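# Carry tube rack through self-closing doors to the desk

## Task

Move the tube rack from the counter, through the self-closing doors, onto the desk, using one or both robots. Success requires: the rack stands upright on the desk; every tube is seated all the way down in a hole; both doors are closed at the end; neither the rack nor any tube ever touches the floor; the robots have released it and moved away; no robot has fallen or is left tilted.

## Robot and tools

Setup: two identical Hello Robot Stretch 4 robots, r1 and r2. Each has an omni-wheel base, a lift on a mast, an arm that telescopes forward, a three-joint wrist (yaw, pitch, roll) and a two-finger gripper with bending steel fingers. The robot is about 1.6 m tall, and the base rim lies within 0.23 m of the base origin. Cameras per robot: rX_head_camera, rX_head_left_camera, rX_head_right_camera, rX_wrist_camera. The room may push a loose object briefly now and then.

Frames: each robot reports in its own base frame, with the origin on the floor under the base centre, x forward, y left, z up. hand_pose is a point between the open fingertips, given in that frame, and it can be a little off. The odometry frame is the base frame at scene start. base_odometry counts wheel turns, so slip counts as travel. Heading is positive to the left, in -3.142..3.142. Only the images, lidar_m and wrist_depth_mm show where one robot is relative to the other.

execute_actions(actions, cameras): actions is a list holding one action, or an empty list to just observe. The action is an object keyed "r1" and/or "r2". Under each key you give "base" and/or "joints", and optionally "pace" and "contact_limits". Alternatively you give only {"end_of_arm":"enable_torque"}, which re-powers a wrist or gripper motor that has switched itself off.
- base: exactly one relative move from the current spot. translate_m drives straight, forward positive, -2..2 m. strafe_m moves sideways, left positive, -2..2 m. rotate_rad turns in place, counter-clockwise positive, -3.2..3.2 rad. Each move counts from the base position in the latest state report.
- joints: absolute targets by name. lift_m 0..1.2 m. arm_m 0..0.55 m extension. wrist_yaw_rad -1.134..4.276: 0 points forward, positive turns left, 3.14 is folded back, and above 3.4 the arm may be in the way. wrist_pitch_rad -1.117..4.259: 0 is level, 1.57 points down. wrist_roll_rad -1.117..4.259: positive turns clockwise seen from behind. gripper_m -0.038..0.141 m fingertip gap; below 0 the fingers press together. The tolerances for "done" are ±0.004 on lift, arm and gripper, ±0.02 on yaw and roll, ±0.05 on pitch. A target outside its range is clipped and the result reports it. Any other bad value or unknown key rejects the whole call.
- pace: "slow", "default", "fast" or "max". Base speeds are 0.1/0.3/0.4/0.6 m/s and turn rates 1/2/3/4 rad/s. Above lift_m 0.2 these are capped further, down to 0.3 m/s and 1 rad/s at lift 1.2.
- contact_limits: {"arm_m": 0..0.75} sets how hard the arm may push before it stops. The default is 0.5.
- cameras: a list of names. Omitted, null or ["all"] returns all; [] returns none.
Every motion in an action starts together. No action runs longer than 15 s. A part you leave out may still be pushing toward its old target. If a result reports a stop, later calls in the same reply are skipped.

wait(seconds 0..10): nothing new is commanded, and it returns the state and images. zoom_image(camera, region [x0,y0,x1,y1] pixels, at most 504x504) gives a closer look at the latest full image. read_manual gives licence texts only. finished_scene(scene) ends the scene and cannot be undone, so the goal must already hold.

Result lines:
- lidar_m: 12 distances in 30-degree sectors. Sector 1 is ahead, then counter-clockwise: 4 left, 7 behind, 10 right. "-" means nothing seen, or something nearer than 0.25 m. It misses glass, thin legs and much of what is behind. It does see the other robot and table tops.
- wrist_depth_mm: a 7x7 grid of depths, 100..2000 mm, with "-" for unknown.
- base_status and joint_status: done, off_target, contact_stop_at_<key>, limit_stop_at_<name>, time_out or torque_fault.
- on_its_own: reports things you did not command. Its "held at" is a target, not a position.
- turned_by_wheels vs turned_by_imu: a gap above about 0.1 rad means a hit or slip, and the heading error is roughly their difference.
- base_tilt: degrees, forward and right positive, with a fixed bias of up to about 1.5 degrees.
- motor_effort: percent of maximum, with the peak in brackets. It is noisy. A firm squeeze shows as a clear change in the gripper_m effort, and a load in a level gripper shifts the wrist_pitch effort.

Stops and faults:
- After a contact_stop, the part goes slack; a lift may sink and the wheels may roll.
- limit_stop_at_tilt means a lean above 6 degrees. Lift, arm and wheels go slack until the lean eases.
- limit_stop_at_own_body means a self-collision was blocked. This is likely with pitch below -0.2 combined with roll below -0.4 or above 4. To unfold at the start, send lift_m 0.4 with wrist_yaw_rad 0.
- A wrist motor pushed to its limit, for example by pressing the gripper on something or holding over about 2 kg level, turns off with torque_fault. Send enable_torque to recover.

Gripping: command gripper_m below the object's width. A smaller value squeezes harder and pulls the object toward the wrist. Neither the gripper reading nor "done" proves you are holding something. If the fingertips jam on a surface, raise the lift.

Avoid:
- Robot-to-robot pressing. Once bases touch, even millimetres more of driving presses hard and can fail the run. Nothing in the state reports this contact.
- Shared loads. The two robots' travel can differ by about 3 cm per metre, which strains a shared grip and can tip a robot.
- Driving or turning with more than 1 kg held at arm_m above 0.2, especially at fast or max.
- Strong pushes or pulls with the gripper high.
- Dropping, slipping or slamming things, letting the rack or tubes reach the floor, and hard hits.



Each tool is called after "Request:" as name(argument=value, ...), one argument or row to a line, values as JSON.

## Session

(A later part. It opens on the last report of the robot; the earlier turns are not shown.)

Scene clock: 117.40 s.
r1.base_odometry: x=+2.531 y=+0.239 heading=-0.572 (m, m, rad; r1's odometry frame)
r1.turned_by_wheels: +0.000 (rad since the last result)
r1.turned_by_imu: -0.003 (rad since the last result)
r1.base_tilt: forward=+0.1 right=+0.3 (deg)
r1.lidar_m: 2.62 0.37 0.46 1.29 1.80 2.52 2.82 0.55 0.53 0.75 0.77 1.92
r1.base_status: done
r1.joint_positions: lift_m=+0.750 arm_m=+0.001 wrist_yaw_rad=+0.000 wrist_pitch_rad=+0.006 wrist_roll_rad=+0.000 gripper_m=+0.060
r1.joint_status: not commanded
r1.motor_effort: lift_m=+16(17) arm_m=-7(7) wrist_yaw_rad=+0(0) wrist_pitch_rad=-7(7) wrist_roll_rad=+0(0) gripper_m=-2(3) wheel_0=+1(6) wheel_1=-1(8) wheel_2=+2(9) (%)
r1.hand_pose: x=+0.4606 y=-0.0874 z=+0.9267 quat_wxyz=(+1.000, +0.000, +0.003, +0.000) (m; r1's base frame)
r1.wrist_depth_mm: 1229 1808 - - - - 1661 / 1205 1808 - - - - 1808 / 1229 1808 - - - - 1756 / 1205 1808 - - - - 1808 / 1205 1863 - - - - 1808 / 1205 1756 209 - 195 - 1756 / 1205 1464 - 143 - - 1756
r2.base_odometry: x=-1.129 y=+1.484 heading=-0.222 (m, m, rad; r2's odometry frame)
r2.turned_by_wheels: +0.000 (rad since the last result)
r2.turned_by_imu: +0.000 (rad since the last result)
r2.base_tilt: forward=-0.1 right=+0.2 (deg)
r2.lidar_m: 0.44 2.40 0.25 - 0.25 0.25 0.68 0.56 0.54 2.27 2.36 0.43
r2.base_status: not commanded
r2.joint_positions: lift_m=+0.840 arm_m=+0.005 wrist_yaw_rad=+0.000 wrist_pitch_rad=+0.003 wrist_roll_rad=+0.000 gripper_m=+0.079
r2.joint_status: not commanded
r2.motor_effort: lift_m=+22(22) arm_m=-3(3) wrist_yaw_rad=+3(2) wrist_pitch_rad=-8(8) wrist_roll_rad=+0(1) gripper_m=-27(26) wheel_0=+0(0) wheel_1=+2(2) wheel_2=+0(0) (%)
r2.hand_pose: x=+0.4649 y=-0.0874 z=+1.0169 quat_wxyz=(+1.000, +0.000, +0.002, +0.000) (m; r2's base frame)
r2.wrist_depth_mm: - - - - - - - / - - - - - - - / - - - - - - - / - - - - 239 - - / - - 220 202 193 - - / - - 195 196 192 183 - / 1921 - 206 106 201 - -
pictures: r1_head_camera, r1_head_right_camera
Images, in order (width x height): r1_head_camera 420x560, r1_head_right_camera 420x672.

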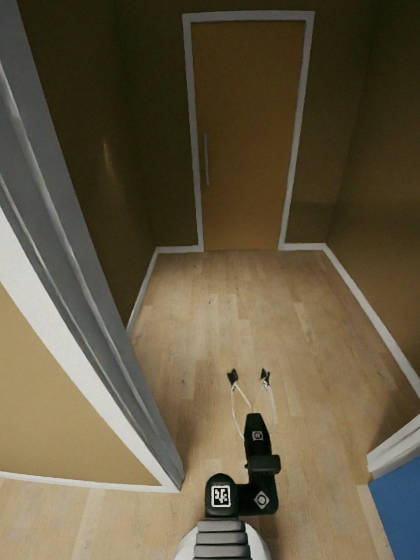

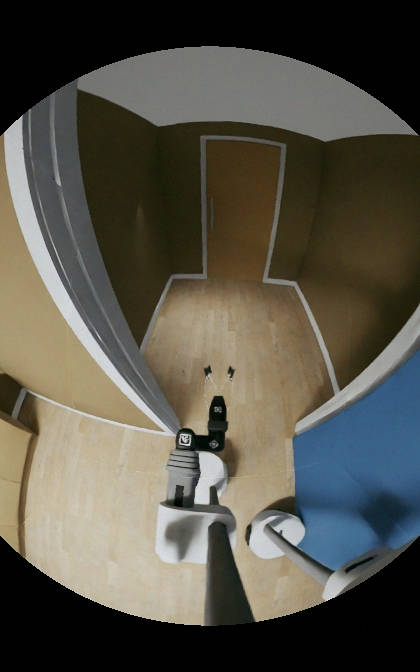

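Request:
execute_actions(
  actions=[
    {"r1":{"base":{"strafe_m":-0.2},"joints":{"lift_m":0.6,"gripper_m":0.1},"pace":"fast"},"r2":{"joints":{"lift_m":1.0}}},
  ],
  cameras=[],
)

Request:
execute_actions(
  actions=[
    {"r1":{"base":{"translate_m":1.73},"pace":"max"}},
  ],
  cameras=["r1_head_camera","r1_wrist_camera"],
)

Scene clock: 120.27 s.
r1.base_odometry: x=+2.422 y=+0.071 heading=-0.572 (m, m, rad; r1's odometry frame)
r1.turned_by_wheels: +0.000 (rad since the last result)
r1.turned_by_imu: -0.002 (rad since the last result)
r1.base_tilt: forward=+0.0 right=+0.2 (deg)
r1.lidar_m: 2.59 0.57 0.51 1.30 2.02 2.94 2.83 0.38 0.43 0.55 0.55 1.65
r1.base_status: done
r1.joint_positions: lift_m=+0.600 arm_m=+0.001 wrist_yaw_rad=+0.000 wrist_pitch_rad=+0.006 wrist_roll_rad=+0.000 gripper_m=+0.100
r1.joint_status: all done
r1.motor_effort: lift_m=+15(14) arm_m=-7(7) wrist_yaw_rad=+0(1) wrist_pitch_rad=-7(7) wrist_roll_rad=+0(0) gripper_m=+1(3) wheel_0=-1(9) wheel_1=+1(10) wheel_2=+0(1) (%)
r1.hand_pose: x=+0.4606 y=-0.0874 z=+0.7768 quat_wxyz=(+1.000, +0.000, +0.003, +0.000) (m; r1's base frame)
r1.wrist_depth_mm: 1576 - - - - - 1430 / 1537 - - - - - 1499 / 1499 - - - - - 1499 / 1499 - - - - - 1499 / 1464 - - - - - 1537 / 1499 1983 224 - 197 - 1499 / 1499 1708 1863 144 1863 1756 1464
r2.base_odometry: x=-1.129 y=+1.484 heading=-0.222 (m, m, rad; r2's odometry frame)
r2.turned_by_wheels: +0.000 (rad since the last result)
r2.turned_by_imu: +0.000 (rad since the last result)
r2.base_tilt: forward=-0.1 right=+0.2 (deg)
r2.lidar_m: 0.42 2.38 0.25 - 0.25 0.28 0.65 0.39 0.42 2.28 2.35 0.43
r2.base_status: not commanded
r2.joint_positions: lift_m=+1.000 arm_m=+0.005 wrist_yaw_rad=+0.000 wrist_pitch_rad=+0.003 wrist_roll_rad=+0.000 gripper_m=+0.079
r2.joint_status: all done
r2.motor_effort: lift_m=+23(24) arm_m=-3(3) wrist_yaw_rad=+3(2) wrist_pitch_rad=-8(9) wrist_roll_rad=-1(2) gripper_m=-27(27) wheel_0=+0(0) wheel_1=+2(2) wheel_2=+0(0) (%)
r2.hand_pose: x=+0.4649 y=-0.0874 z=+1.1768 quat_wxyz=(+1.000, +0.000, +0.002, +0.000) (m; r2's base frame)
r2.wrist_depth_mm: - - - - - - - / - - - - - - - / - - - - - - - / - - - - 239 - - / - - 220 202 193 - - / - - 195 196 193 183 - / - - 206 106 201 - -
pictures: none
No camera images: the call's "cameras" was empty. Leave "cameras" out to get every camera's image.

Scene clock: 125.43 s.
r1.base_odometry: x=+3.877 y=-0.866 heading=-0.573 (m, m, rad; r1's odometry frame)
r1.turned_by_wheels: +0.000 (rad since the last result)
r1.turned_by_imu: -0.007 (rad since the last result)
r1.base_tilt: forward=+0.1 right=+0.3 (deg)
r1.lidar_m: 0.91 0.90 0.97 0.92 0.98 1.33 2.05 1.40 1.18 1.13 1.19 0.97
r1.base_status: done
r1.joint_positions: lift_m=+0.600 arm_m=+0.001 wrist_yaw_rad=+0.000 wrist_pitch_rad=+0.006 wrist_roll_rad=+0.000 gripper_m=+0.100
r1.joint_status: not commanded
r1.motor_effort: lift_m=+19(18) arm_m=-7(7) wrist_yaw_rad=+0(1) wrist_pitch_rad=-7(7) wrist_roll_rad=+0(0) gripper_m=+1(0) wheel_0=-2(7) wheel_1=-2(4) wheel_2=+2(12) (%)
r1.hand_pose: x=+0.4606 y=-0.0874 z=+0.7766 quat_wxyz=(+1.000, +0.000, +0.003, +0.000) (m; r1's base frame)
r1.wrist_depth_mm: 676 691 699 707 707 699 707 / 676 699 699 707 715 715 707 / 676 691 699 707 715 707 707 / 683 699 707 699 707 707 707 / 683 683 699 707 699 715 707 / 683 699 224 699 197 707 707 / 668 691 699 144 707 715 699
r2.base_odometry: x=-1.129 y=+1.484 heading=-0.222 (m, m, rad; r2's odometry frame)
r2.turned_by_wheels: +0.000 (rad since the last result)
r2.turned_by_imu: -0.001 (rad since the last result)
r2.base_tilt: forward=-0.2 right=+0.2 (deg)
r2.lidar_m: 0.43 2.41 0.25 - 0.25 0.28 0.66 1.14 1.14 2.26 2.37 0.44
r2.base_status: not commanded
r2.joint_positions: lift_m=+1.000 arm_m=+0.005 wrist_yaw_rad=+0.000 wrist_pitch_rad=+0.003 wrist_roll_rad=+0.000 gripper_m=+0.079
r2.joint_status: not commanded
r2.motor_effort: lift_m=+23(23) arm_m=-3(3) wrist_yaw_rad=+1(1) wrist_pitch_rad=-9(8) wrist_roll_rad=-1(0) gripper_m=-24(25) wheel_0=+0(0) wheel_1=+3(2) wheel_2=+0(0) (%)
r2.hand_pose: x=+0.4649 y=-0.0874 z=+1.1768 quat_wxyz=(+1.000, +0.000, +0.002, +0.000) (m; r2's base frame)
r2.wrist_depth_mm: - - - - - - - / - - - - - - - / - - - - - - - / - - - - 240 - - / - - 219 202 194 - - / - - 195 196 193 182 - / - - 206 106 201 - -
pictures: r1_head_camera, r1_wrist_camera
Images, in order (width x height): r1_head_camera 420x560, r1_wrist_camera 616x392.

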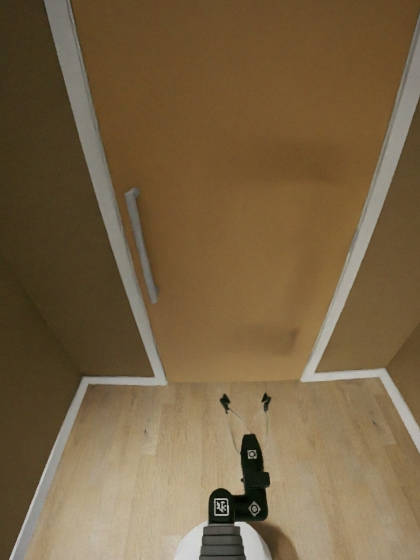

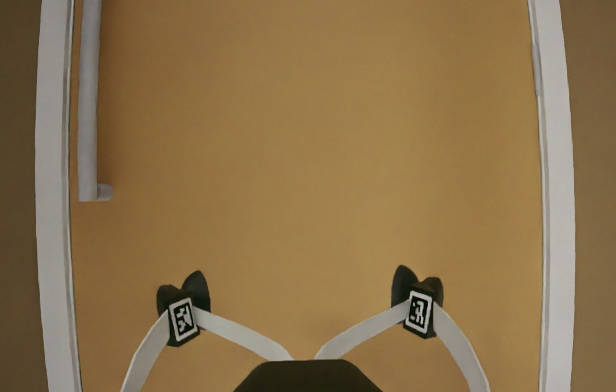

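Request:
execute_actions(
  actions=[
    {"r1":{"base":{"strafe_m":0.385},"joints":{"lift_m":0.71,"arm_m":0.3},"pace":"fast"},"r2":{"base":{"rotate_rad":-3.12},"joints":{"lift_m":1.05},"pace":"slow"}},
  ],
  cameras=["r1_wrist_camera","r2_head_camera","r2_head_right_camera"],
)

Scene clock: 130.23 s.
r1.base_odometry: x=+4.085 y=-0.542 heading=-0.572 (m, m, rad; r1's odometry frame)
r1.turned_by_wheels: +0.000 (rad since the last result)
r1.turned_by_imu: -0.001 (rad since the last result)
r1.base_tilt: forward=+0.1 right=+0.1 (deg)
r1.lidar_m: 0.86 0.77 0.59 0.52 0.56 0.78 1.26 1.61 1.61 1.50 1.32 0.97
r1.base_status: done
r1.joint_positions: lift_m=+0.710 arm_m=+0.299 wrist_yaw_rad=+0.000 wrist_pitch_rad=+0.006 wrist_roll_rad=+0.000 gripper_m=+0.100
r1.joint_status: all done
r1.motor_effort: lift_m=+26(29) arm_m=+7(8) wrist_yaw_rad=+0(1) wrist_pitch_rad=-7(7) wrist_roll_rad=+1(0) gripper_m=+2(2) wheel_0=+1(11) wheel_1=+0(11) wheel_2=+1(1) (%)
r1.hand_pose: x=+0.7582 y=-0.0874 z=+0.8861 quat_wxyz=(+1.000, +0.000, +0.003, +0.000) (m; r1's base frame)
r1.wrist_depth_mm: 399 399 392 402 410 410 415 / 399 402 389 407 410 410 410 / 399 399 389 407 407 413 413 / 399 402 389 404 407 407 413 / 397 399 389 404 410 410 413 / 397 399 224 404 197 404 410 / 397 399 387 144 407 407 410
r2.base_odometry: x=-1.129 y=+1.484 heading=+2.942 (m, m, rad; r2's odometry frame)
r2.turned_by_wheels: -3.119 (rad since the last result)
r2.turned_by_imu: -3.142 (rad since the last result)
r2.base_tilt: forward=-0.1 right=+0.2 (deg)
r2.lidar_m: 0.42 1.13 1.13 2.27 2.36 2.43 2.30 2.39 0.25 - 0.25 0.28
r2.base_status: done
r2.joint_positions: lift_m=+1.050 arm_m=+0.005 wrist_yaw_rad=+0.000 wrist_pitch_rad=+0.003 wrist_roll_rad=+0.000 gripper_m=+0.079
r2.joint_status: all done
r2.motor_effort: lift_m=+21(23) arm_m=-2(3) wrist_yaw_rad=+1(2) wrist_pitch_rad=-8(9) wrist_roll_rad=-1(0) gripper_m=-28(26) wheel_0=+5(7) wheel_1=-1(11) wheel_2=+4(14) (%)
r2.hand_pose: x=+0.4647 y=-0.0874 z=+1.2269 quat_wxyz=(+1.000, +0.000, +0.002, +0.000) (m; r2's base frame)
r2.wrist_depth_mm: 1808 - - - 469 224 - / 1863 - - - 462 224 166 / 1921 - - - 399 223 165 / 1921 - - - 239 220 164 / 1983 - 220 202 195 203 161 / 1921 - 195 197 192 181 158 / 1983 - 205 106 201 206 -
pictures: r1_wrist_camera, r2_head_camera, r2_head_right_camera
Images, in order (width x height): r1_wrist_camera 616x392, r2_head_camera 420x560, r2_head_right_camera 420x672.

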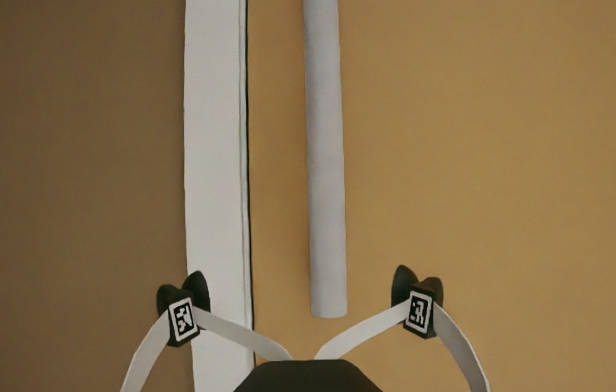

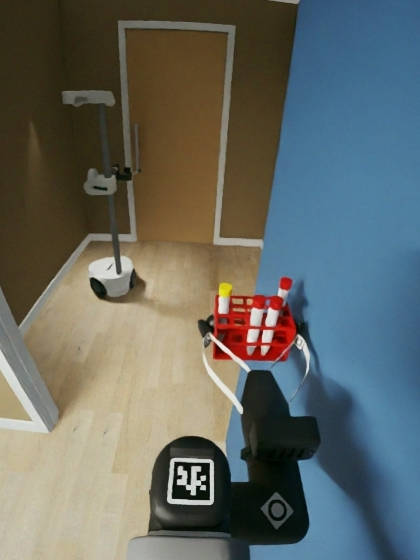

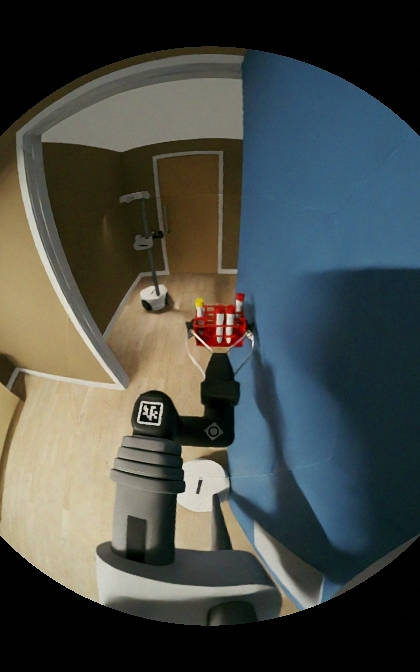

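Request:
execute_actions(
  actions=[
    {"r1":{"base":{"strafe_m":-0.021},"joints":{"arm_m":0.42}},"r2":{"base":{"strafe_m":0.15},"pace":"slow"}},
  ],
  cameras=["r1_wrist_camera","r2_head_camera","r2_wrist_camera"],
)

Scene clock: 133.20 s.
r1.base_odometry: x=+4.074 y=-0.560 heading=-0.572 (m, m, rad; r1's odometry frame)
r1.turned_by_wheels: +0.000 (rad since the last result)
r1.turned_by_imu: -0.001 (rad since the last result)
r1.base_tilt: forward=-0.1 right=+0.1 (deg)
r1.lidar_m: 0.86 0.81 0.58 0.53 0.59 0.81 1.28 1.60 1.56 1.50 1.29 0.96
r1.base_status: done
r1.joint_positions: lift_m=+0.710 arm_m=+0.419 wrist_yaw_rad=+0.000 wrist_pitch_rad=+0.006 wrist_roll_rad=+0.000 gripper_m=+0.100
r1.joint_status: all done
r1.motor_effort: lift_m=+25(26) arm_m=+7(7) wrist_yaw_rad=+0(1) wrist_pitch_rad=-6(6) wrist_roll_rad=+0(0) gripper_m=-2(2) wheel_0=-2(7) wheel_1=+1(6) wheel_2=+0(1) (%)
r1.hand_pose: x=+0.8782 y=-0.0874 z=+0.8861 quat_wxyz=(+1.000, +0.000, +0.003, +0.000) (m; r1's base frame)
r1.wrist_depth_mm: 278 270 283 209 287 290 290 / 279 270 286 207 289 289 290 / 279 270 283 208 287 289 290 / 278 267 283 207 287 290 289 / 278 268 283 208 286 289 290 / 279 267 223 209 198 289 290 / 281 266 282 144 286 286 290
r2.base_odometry: x=-1.159 y=+1.337 heading=+2.942 (m, m, rad; r2's odometry frame)
r2.turned_by_wheels: +0.000 (rad since the last result)
r2.turned_by_imu: +0.000 (rad since the last result)
r2.base_tilt: forward=-0.2 right=+0.2 (deg)
r2.lidar_m: 0.41 1.01 1.15 2.13 2.24 2.42 2.30 2.40 0.25 - 0.25 0.35
r2.base_status: done
r2.joint_positions: lift_m=+1.050 arm_m=+0.005 wrist_yaw_rad=+0.000 wrist_pitch_rad=+0.003 wrist_roll_rad=+0.000 gripper_m=+0.079
r2.joint_status: not commanded
r2.motor_effort: lift_m=+21(21) arm_m=-2(2) wrist_yaw_rad=+2(0) wrist_pitch_rad=-8(9) wrist_roll_rad=-1(0) gripper_m=-26(26) wheel_0=+1(8) wheel_1=-1(5) wheel_2=+1(4) (%)
r2.hand_pose: x=+0.4647 y=-0.0874 z=+1.2269 quat_wxyz=(+1.000, +0.000, +0.002, +0.000) (m; r2's base frame)
r2.wrist_depth_mm: 1618 - - - - 521 317 / 1661 - - - - 512 319 / 1708 - - - - 508 315 / 1708 - - - 240 496 310 / 1708 - 220 202 194 433 304 / 1756 - 195 195 191 183 294 / 1756 - 206 106 201 439 286
pictures: r1_wrist_camera, r2_head_camera, r2_wrist_camera
Images, in order (width x height): r1_wrist_camera 616x392, r2_head_camera 420x560, r2_wrist_camera 616x392.

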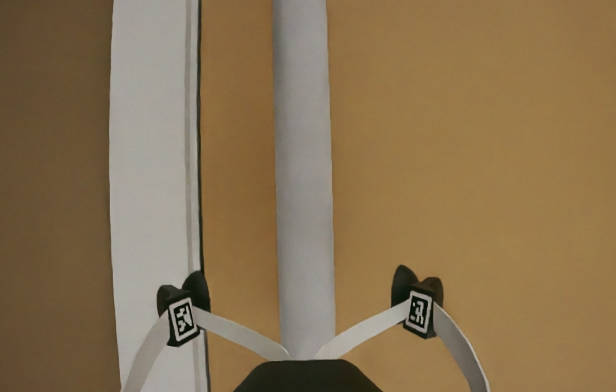

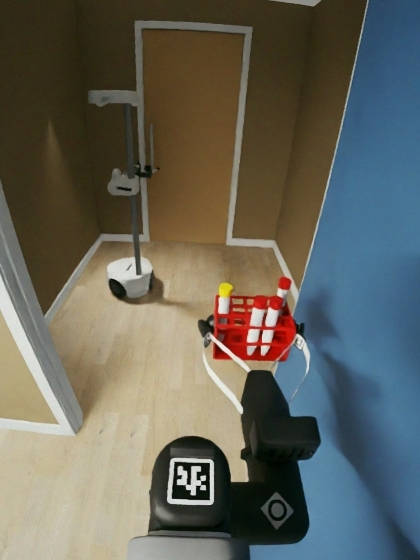

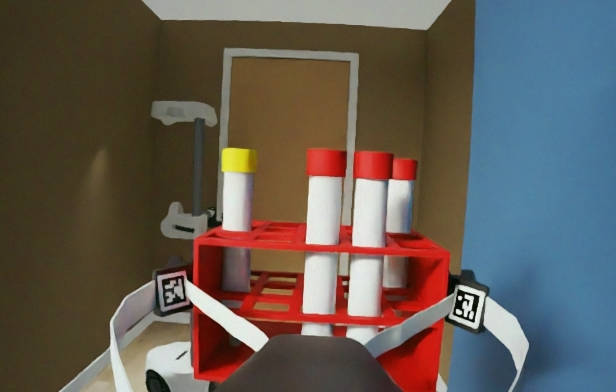

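Request:
execute_actions(
  actions=[
    {"r1":{"joints":{"gripper_m":-0.02}}},
  ],
  cameras=[],
)

Request:
execute_actions(
  actions=[
    {"r1":{"base":{"strafe_m":-0.03},"joints":{"arm_m":0.25},"pace":"slow"}},
  ],
  cameras=["r1_wrist_camera"],
)

Scene clock: 135.80 s.
r1.base_odometry: x=+4.074 y=-0.560 heading=-0.573 (m, m, rad; r1's odometry frame)
r1.turned_by_wheels: +0.000 (rad since the last result)
r1.turned_by_imu: -0.001 (rad since the last result)
r1.base_tilt: forward=+0.1 right=+0.3 (deg)
r1.lidar_m: 0.86 0.79 0.57 0.56 0.57 0.85 1.27 1.59 1.56 1.48 1.30 0.93
r1.base_status: not commanded
r1.joint_positions: lift_m=+0.710 arm_m=+0.419 wrist_yaw_rad=-0.002 wrist_pitch_rad=+0.006 wrist_roll_rad=+0.000 gripper_m=-0.019
r1.joint_status: all done
r1.motor_effort: lift_m=+26(26) arm_m=+5(7) wrist_yaw_rad=+7(8) wrist_pitch_rad=-5(7) wrist_roll_rad=+1(0) gripper_m=-19(21) wheel_0=-3(3) wheel_1=+0(1) wheel_2=+0(0) (%)
r1.hand_pose: x=+0.8782 y=-0.0881 z=+0.8861 quat_wxyz=(+1.000, +0.000, +0.003, -0.001) (m; r1's base frame)
r1.wrist_depth_mm: 278 268 272 198 278 279 283 / 279 268 272 196 276 281 285 / 278 268 272 196 277 279 282 / 278 267 270 195 277 279 281 / 278 267 271 195 274 278 282 / 277 267 198 193 184 277 281 / 279 154 270 192 276 277 281
r2.base_odometry: x=-1.159 y=+1.337 heading=+2.942 (m, m, rad; r2's odometry frame)
r2.turned_by_wheels: +0.000 (rad since the last result)
r2.turned_by_imu: +0.000 (rad since the last result)
r2.base_tilt: forward=-0.1 right=+0.2 (deg)
r2.lidar_m: 0.42 1.00 1.15 2.12 2.24 2.41 2.31 2.39 0.25 - 0.25 0.34
r2.base_status: not commanded
r2.joint_positions: lift_m=+1.050 arm_m=+0.005 wrist_yaw_rad=+0.000 wrist_pitch_rad=+0.003 wrist_roll_rad=+0.000 gripper_m=+0.079
r2.joint_status: not commanded
r2.motor_effort: lift_m=+21(21) arm_m=-2(2) wrist_yaw_rad=+1(3) wrist_pitch_rad=-9(9) wrist_roll_rad=+0(1) gripper_m=-27(24) wheel_0=+1(1) wheel_1=-1(1) wheel_2=+1(1) (%)
r2.hand_pose: x=+0.4647 y=-0.0874 z=+1.2269 quat_wxyz=(+1.000, +0.000, +0.002, +0.000) (m; r2's base frame)
r2.wrist_depth_mm: 1661 - - - - 521 317 / 1661 - - - - 517 319 / 1708 - - - - 508 315 / 1708 - - - 239 496 310 / 1708 - 219 202 194 436 304 / 1756 - 195 196 191 183 294 / 1708 - 205 106 201 442 289
pictures: none
No camera images: the call's "cameras" was empty. Leave "cameras" out to get every camera's image.

Scene clock: 138.77 s.
r1.base_odometry: x=+4.058 y=-0.585 heading=-0.573 (m, m, rad; r1's odometry frame)
r1.turned_by_wheels: +0.000 (rad since the last result)
r1.turned_by_imu: -0.001 (rad since the last result)
r1.base_tilt: forward=+0.2 right=+0.3 (deg)
r1.lidar_m: 0.67 0.87 0.62 0.59 0.61 0.88 1.27 1.61 1.54 1.47 1.32 0.81
r1.base_status: done
r1.joint_positions: lift_m=+0.710 arm_m=+0.251 wrist_yaw_rad=-0.005 wrist_pitch_rad=+0.006 wrist_roll_rad=+0.000 gripper_m=-0.019
r1.joint_status: all done
r1.on_its_own: wrist_yaw_rad is at rest, and its effort (+14) is outside its rest range (-13 to +13)
r1.motor_effort: lift_m=+26(26) arm_m=-8(9) wrist_yaw_rad=+14(38) wrist_pitch_rad=-7(7) wrist_roll_rad=+0(1) gripper_m=-20(26) wheel_0=-4(14) wheel_1=-1(5) wheel_2=+0(9) (%)
r1.hand_pose: x=+0.7104 y=-0.0888 z=+0.8859 quat_wxyz=(+1.000, +0.000, +0.003, -0.002) (m; r1's base frame)
r1.wrist_depth_mm: 442 439 257 192 291 314 334 / 442 445 256 190 290 312 330 / 436 442 256 190 289 310 329 / 442 442 256 190 290 310 327 / 442 442 256 191 289 309 327 / 442 442 194 191 184 310 327 / 439 153 250 187 285 298 329
r2.base_odometry: x=-1.159 y=+1.337 heading=+2.942 (m, m, rad; r2's odometry frame)
r2.turned_by_wheels: +0.000 (rad since the last result)
r2.turned_by_imu: +0.000 (rad since the last result)
r2.base_tilt: forward=-0.1 right=+0.2 (deg)
r2.lidar_m: 0.45 1.01 1.15 2.14 2.24 2.43 2.32 2.41 0.25 - 0.25 0.36
r2.base_status: not commanded
r2.joint_positions: lift_m=+1.050 arm_m=+0.005 wrist_yaw_rad=+0.000 wrist_pitch_rad=+0.003 wrist_roll_rad=+0.000 gripper_m=+0.079
r2.joint_status: not commanded
r2.motor_effort: lift_m=+21(21) arm_m=-3(2) wrist_yaw_rad=+1(1) wrist_pitch_rad=-9(8) wrist_roll_rad=-1(1) gripper_m=-26(25) wheel_0=+1(1) wheel_1=-1(1) wheel_2=+1(1) (%)
r2.hand_pose: x=+0.4647 y=-0.0874 z=+1.2269 quat_wxyz=(+1.000, +0.000, +0.002, +0.000) (m; r2's base frame)
r2.wrist_depth_mm: 1661 - - - - 521 317 / 1708 - - - - 517 317 / 1708 - - - - 508 315 / 1708 - - - 240 496 312 / 1708 - 219 202 195 433 304 / 1756 - 194 195 192 182 296 / 1756 - 206 106 201 439 287
pictures: r1_wrist_camera
Images, in order (width x height): r1_wrist_camera 616x392.

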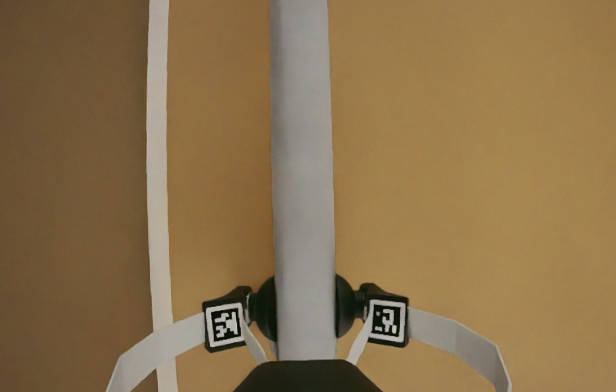

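Request:
execute_actions(
  actions=[
    {"r1":{"base":{"strafe_m":-0.075},"joints":{"arm_m":0.09},"pace":"slow"}},
  ],
  cameras=[],
)

Request:
execute_actions(
  actions=[
    {"r1":{"base":{"strafe_m":-0.065},"joints":{"arm_m":0.005},"pace":"slow"}},
  ],
  cameras=[],
)

Request:
execute_actions(
  actions=[
    {"r1":{"base":{"translate_m":-0.33},"joints":{"arm_m":0.30},"pace":"slow"}},
  ],
  cameras=["r1_wrist_camera","r1_head_camera"],
)

Scene clock: 141.97 s.
r1.base_odometry: x=+4.017 y=-0.648 heading=-0.573 (m, m, rad; r1's odometry frame)
r1.turned_by_wheels: +0.000 (rad since the last result)
r1.turned_by_imu: +0.000 (rad since the last result)
r1.base_tilt: forward=-0.1 right=+0.1 (deg)
r1.lidar_m: 0.49 0.96 0.68 0.66 0.70 0.97 1.30 1.55 1.46 1.40 1.33 0.67
r1.base_status: done
r1.joint_positions: lift_m=+0.710 arm_m=+0.091 wrist_yaw_rad=+0.000 wrist_pitch_rad=+0.006 wrist_roll_rad=+0.000 gripper_m=-0.019
r1.joint_status: all done
r1.motor_effort: lift_m=+25(26) arm_m=-8(9) wrist_yaw_rad=+0(55) wrist_pitch_rad=-7(8) wrist_roll_rad=+0(0) gripper_m=-21(21) wheel_0=+1(17) wheel_1=+1(8) wheel_2=+3(8) (%)
r1.hand_pose: x=+0.5509 y=-0.0874 z=+0.8860 quat_wxyz=(+1.000, +0.000, +0.003, +0.000) (m; r1's base frame)
r1.wrist_depth_mm: 597 603 252 191 319 370 421 / 597 603 252 191 315 366 418 / 597 603 253 191 317 364 421 / 597 597 252 191 314 362 418 / 603 603 251 192 312 359 413 / 597 603 188 191 181 359 413 / 591 151 237 187 306 340 410
r2.base_odometry: x=-1.159 y=+1.337 heading=+2.942 (m, m, rad; r2's odometry frame)
r2.turned_by_wheels: +0.000 (rad since the last result)
r2.turned_by_imu: +0.000 (rad since the last result)
r2.base_tilt: forward=-0.1 right=+0.2 (deg)
r2.lidar_m: 0.41 1.04 1.14 2.12 2.23 2.43 2.32 2.41 0.25 - 0.25 0.35
r2.base_status: not commanded
r2.joint_positions: lift_m=+1.050 arm_m=+0.005 wrist_yaw_rad=+0.000 wrist_pitch_rad=+0.003 wrist_roll_rad=+0.000 gripper_m=+0.079
r2.joint_status: not commanded
r2.motor_effort: lift_m=+21(21) arm_m=-2(2) wrist_yaw_rad=+3(2) wrist_pitch_rad=-9(9) wrist_roll_rad=+0(0) gripper_m=-26(27) wheel_0=+1(1) wheel_1=-1(1) wheel_2=+1(1) (%)
r2.hand_pose: x=+0.4647 y=-0.0874 z=+1.2269 quat_wxyz=(+1.000, +0.000, +0.002, +0.000) (m; r2's base frame)
r2.wrist_depth_mm: 1576 - - - - 517 317 / 1661 - - - - 517 317 / 1708 - - - - 508 315 / 1708 - 1921 - 240 496 310 / 1708 - 220 202 194 433 304 / 1756 - 195 196 191 183 296 / 1708 - 206 106 201 442 287
pictures: none
No camera images: the call's "cameras" was empty. Leave "cameras" out to get every camera's image.

Scene clock: 144.10 s.
r1.base_odometry: x=+3.982 y=-0.703 heading=-0.572 (m, m, rad; r1's odometry frame)
r1.turned_by_wheels: +0.001 (rad since the last result)
r1.turned_by_imu: +0.001 (rad since the last result)
r1.base_tilt: forward=+0.0 right=+0.2 (deg)
r1.lidar_m: 0.43 0.96 0.77 0.72 0.77 1.06 1.29 1.49 1.39 1.33 1.32 0.61
r1.base_status: done
r1.joint_positions: lift_m=+0.710 arm_m=+0.006 wrist_yaw_rad=+0.006 wrist_pitch_rad=+0.007 wrist_roll_rad=+0.000 gripper_m=-0.019
r1.joint_status: all done
r1.on_its_own: wrist_yaw_rad is at rest, and its effort (-18) is outside its rest range (-13 to +13)
r1.motor_effort: lift_m=+26(26) arm_m=-7(9) wrist_yaw_rad=-18(38) wrist_pitch_rad=-8(8) wrist_roll_rad=+0(1) gripper_m=-19(21) wheel_0=+7(11) wheel_1=+0(4) wheel_2=+4(4) (%)
r1.hand_pose: x=+0.4662 y=-0.0856 z=+0.8859 quat_wxyz=(+1.000, +0.000, +0.003, +0.003) (m; r1's base frame)
r1.wrist_depth_mm: 699 230 248 200 342 418 508 / 699 231 247 196 338 410 512 / 683 231 247 194 340 410 504 / 691 230 247 191 336 404 500 / 691 229 246 191 336 404 500 / 683 228 191 187 183 404 504 / 676 157 196 185 324 392 488
r2.base_odometry: x=-1.159 y=+1.337 heading=+2.942 (m, m, rad; r2's odometry frame)
r2.turned_by_wheels: +0.000 (rad since the last result)
r2.turned_by_imu: +0.000 (rad since the last result)
r2.base_tilt: forward=-0.1 right=+0.1 (deg)
r2.lidar_m: 0.43 1.03 1.16 2.13 2.23 2.44 2.32 2.40 0.25 - 0.25 0.35
r2.base_status: not commanded
r2.joint_positions: lift_m=+1.050 arm_m=+0.005 wrist_yaw_rad=+0.000 wrist_pitch_rad=+0.003 wrist_roll_rad=+0.000 gripper_m=+0.079
r2.joint_status: not commanded
r2.motor_effort: lift_m=+21(21) arm_m=-2(2) wrist_yaw_rad=+1(1) wrist_pitch_rad=-10(9) wrist_roll_rad=+0(0) gripper_m=-22(26) wheel_0=+1(1) wheel_1=-1(1) wheel_2=+1(1) (%)
r2.hand_pose: x=+0.4647 y=-0.0874 z=+1.2269 quat_wxyz=(+1.000, +0.000, +0.002, +0.000) (m; r2's base frame)
r2.wrist_depth_mm: 1661 - - - - 521 319 / 1708 - - - - 517 317 / 1708 - - - - 508 315 / 1708 - - - 239 496 312 / 1756 - 220 202 194 436 303 / 1756 - 194 195 192 182 296 / 1708 - 206 106 201 439 286
pictures: none
No camera images: the call's "cameras" was empty. Leave "cameras" out to get every camera's image.

Scene clock: 148.67 s.
r1.base_odometry: x=+3.705 y=-0.524 heading=-0.573 (m, m, rad; r1's odometry frame)
r1.turned_by_wheels: -0.001 (rad since the last result)
r1.turned_by_imu: -0.001 (rad since the last result)
r1.base_tilt: forward=+0.1 right=+0.3 (deg)
r1.lidar_m: 0.72 1.07 0.77 0.72 0.77 0.97 0.98 1.27 1.39 1.32 1.39 0.95
r1.base_status: done
r1.joint_positions: lift_m=+0.710 arm_m=+0.299 wrist_yaw_rad=-0.005 wrist_pitch_rad=+0.005 wrist_roll_rad=+0.000 gripper_m=-0.019
r1.joint_status: all done
r1.on_its_own: wrist_yaw_rad is at rest, and its effort (+16) is outside its rest range (-13 to +13)
r1.motor_effort: lift_m=+26(26) arm_m=+5(8) wrist_yaw_rad=+16(20) wrist_pitch_rad=-3(8) wrist_roll_rad=+0(0) gripper_m=-27(25) wheel_0=-10(11) wheel_1=-5(6) wheel_2=-2(8) (%)
r1.hand_pose: x=+0.7581 y=-0.0890 z=+0.8864 quat_wxyz=(+1.000, +0.000, +0.002, -0.003) (m; r1's base frame)
r1.wrist_depth_mm: 723 240 251 199 355 459 585 / 741 236 251 199 355 449 591 / 715 233 250 200 349 445 574 / 723 234 248 200 347 439 574 / 715 237 248 198 345 436 569 / 723 247 205 195 187 439 574 / 723 221 235 193 334 156 559
r2.base_odometry: x=-1.159 y=+1.337 heading=+2.942 (m, m, rad; r2's odometry frame)
r2.turned_by_wheels: +0.000 (rad since the last result)
r2.turned_by_imu: -0.001 (rad since the last result)
r2.base_tilt: forward=-0.1 right=+0.1 (deg)
r2.lidar_m: 0.40 1.01 1.15 2.12 2.26 2.42 2.30 2.38 0.25 - 0.25 0.33
r2.base_status: not commanded
r2.joint_positions: lift_m=+1.050 arm_m=+0.005 wrist_yaw_rad=+0.000 wrist_pitch_rad=+0.003 wrist_roll_rad=+0.000 gripper_m=+0.079
r2.joint_status: not commanded
r2.motor_effort: lift_m=+21(21) arm_m=-2(2) wrist_yaw_rad=+0(1) wrist_pitch_rad=-9(9) wrist_roll_rad=+0(0) gripper_m=-27(26) wheel_0=+1(1) wheel_1=-1(1) wheel_2=+1(1) (%)
r2.hand_pose: x=+0.4647 y=-0.0874 z=+1.2269 quat_wxyz=(+1.000, +0.000, +0.002, +0.000) (m; r2's base frame)
r2.wrist_depth_mm: 1661 - - - - 517 317 / 1661 - - - - 512 319 / 1708 - - - - 508 315 / 1708 - - - 240 496 310 / 1756 - 220 202 195 436 304 / 1756 - 194 196 191 182 296 / 1708 - 206 106 201 442 287
pictures: r1_head_camera, r1_wrist_camera
Images, in order (width x height): r1_head_camera 420x560, r1_wrist_camera 616x392.

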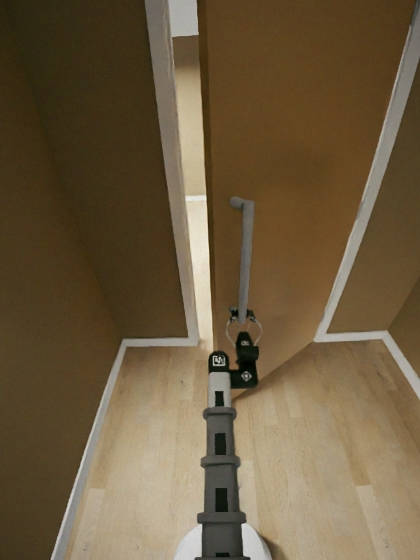

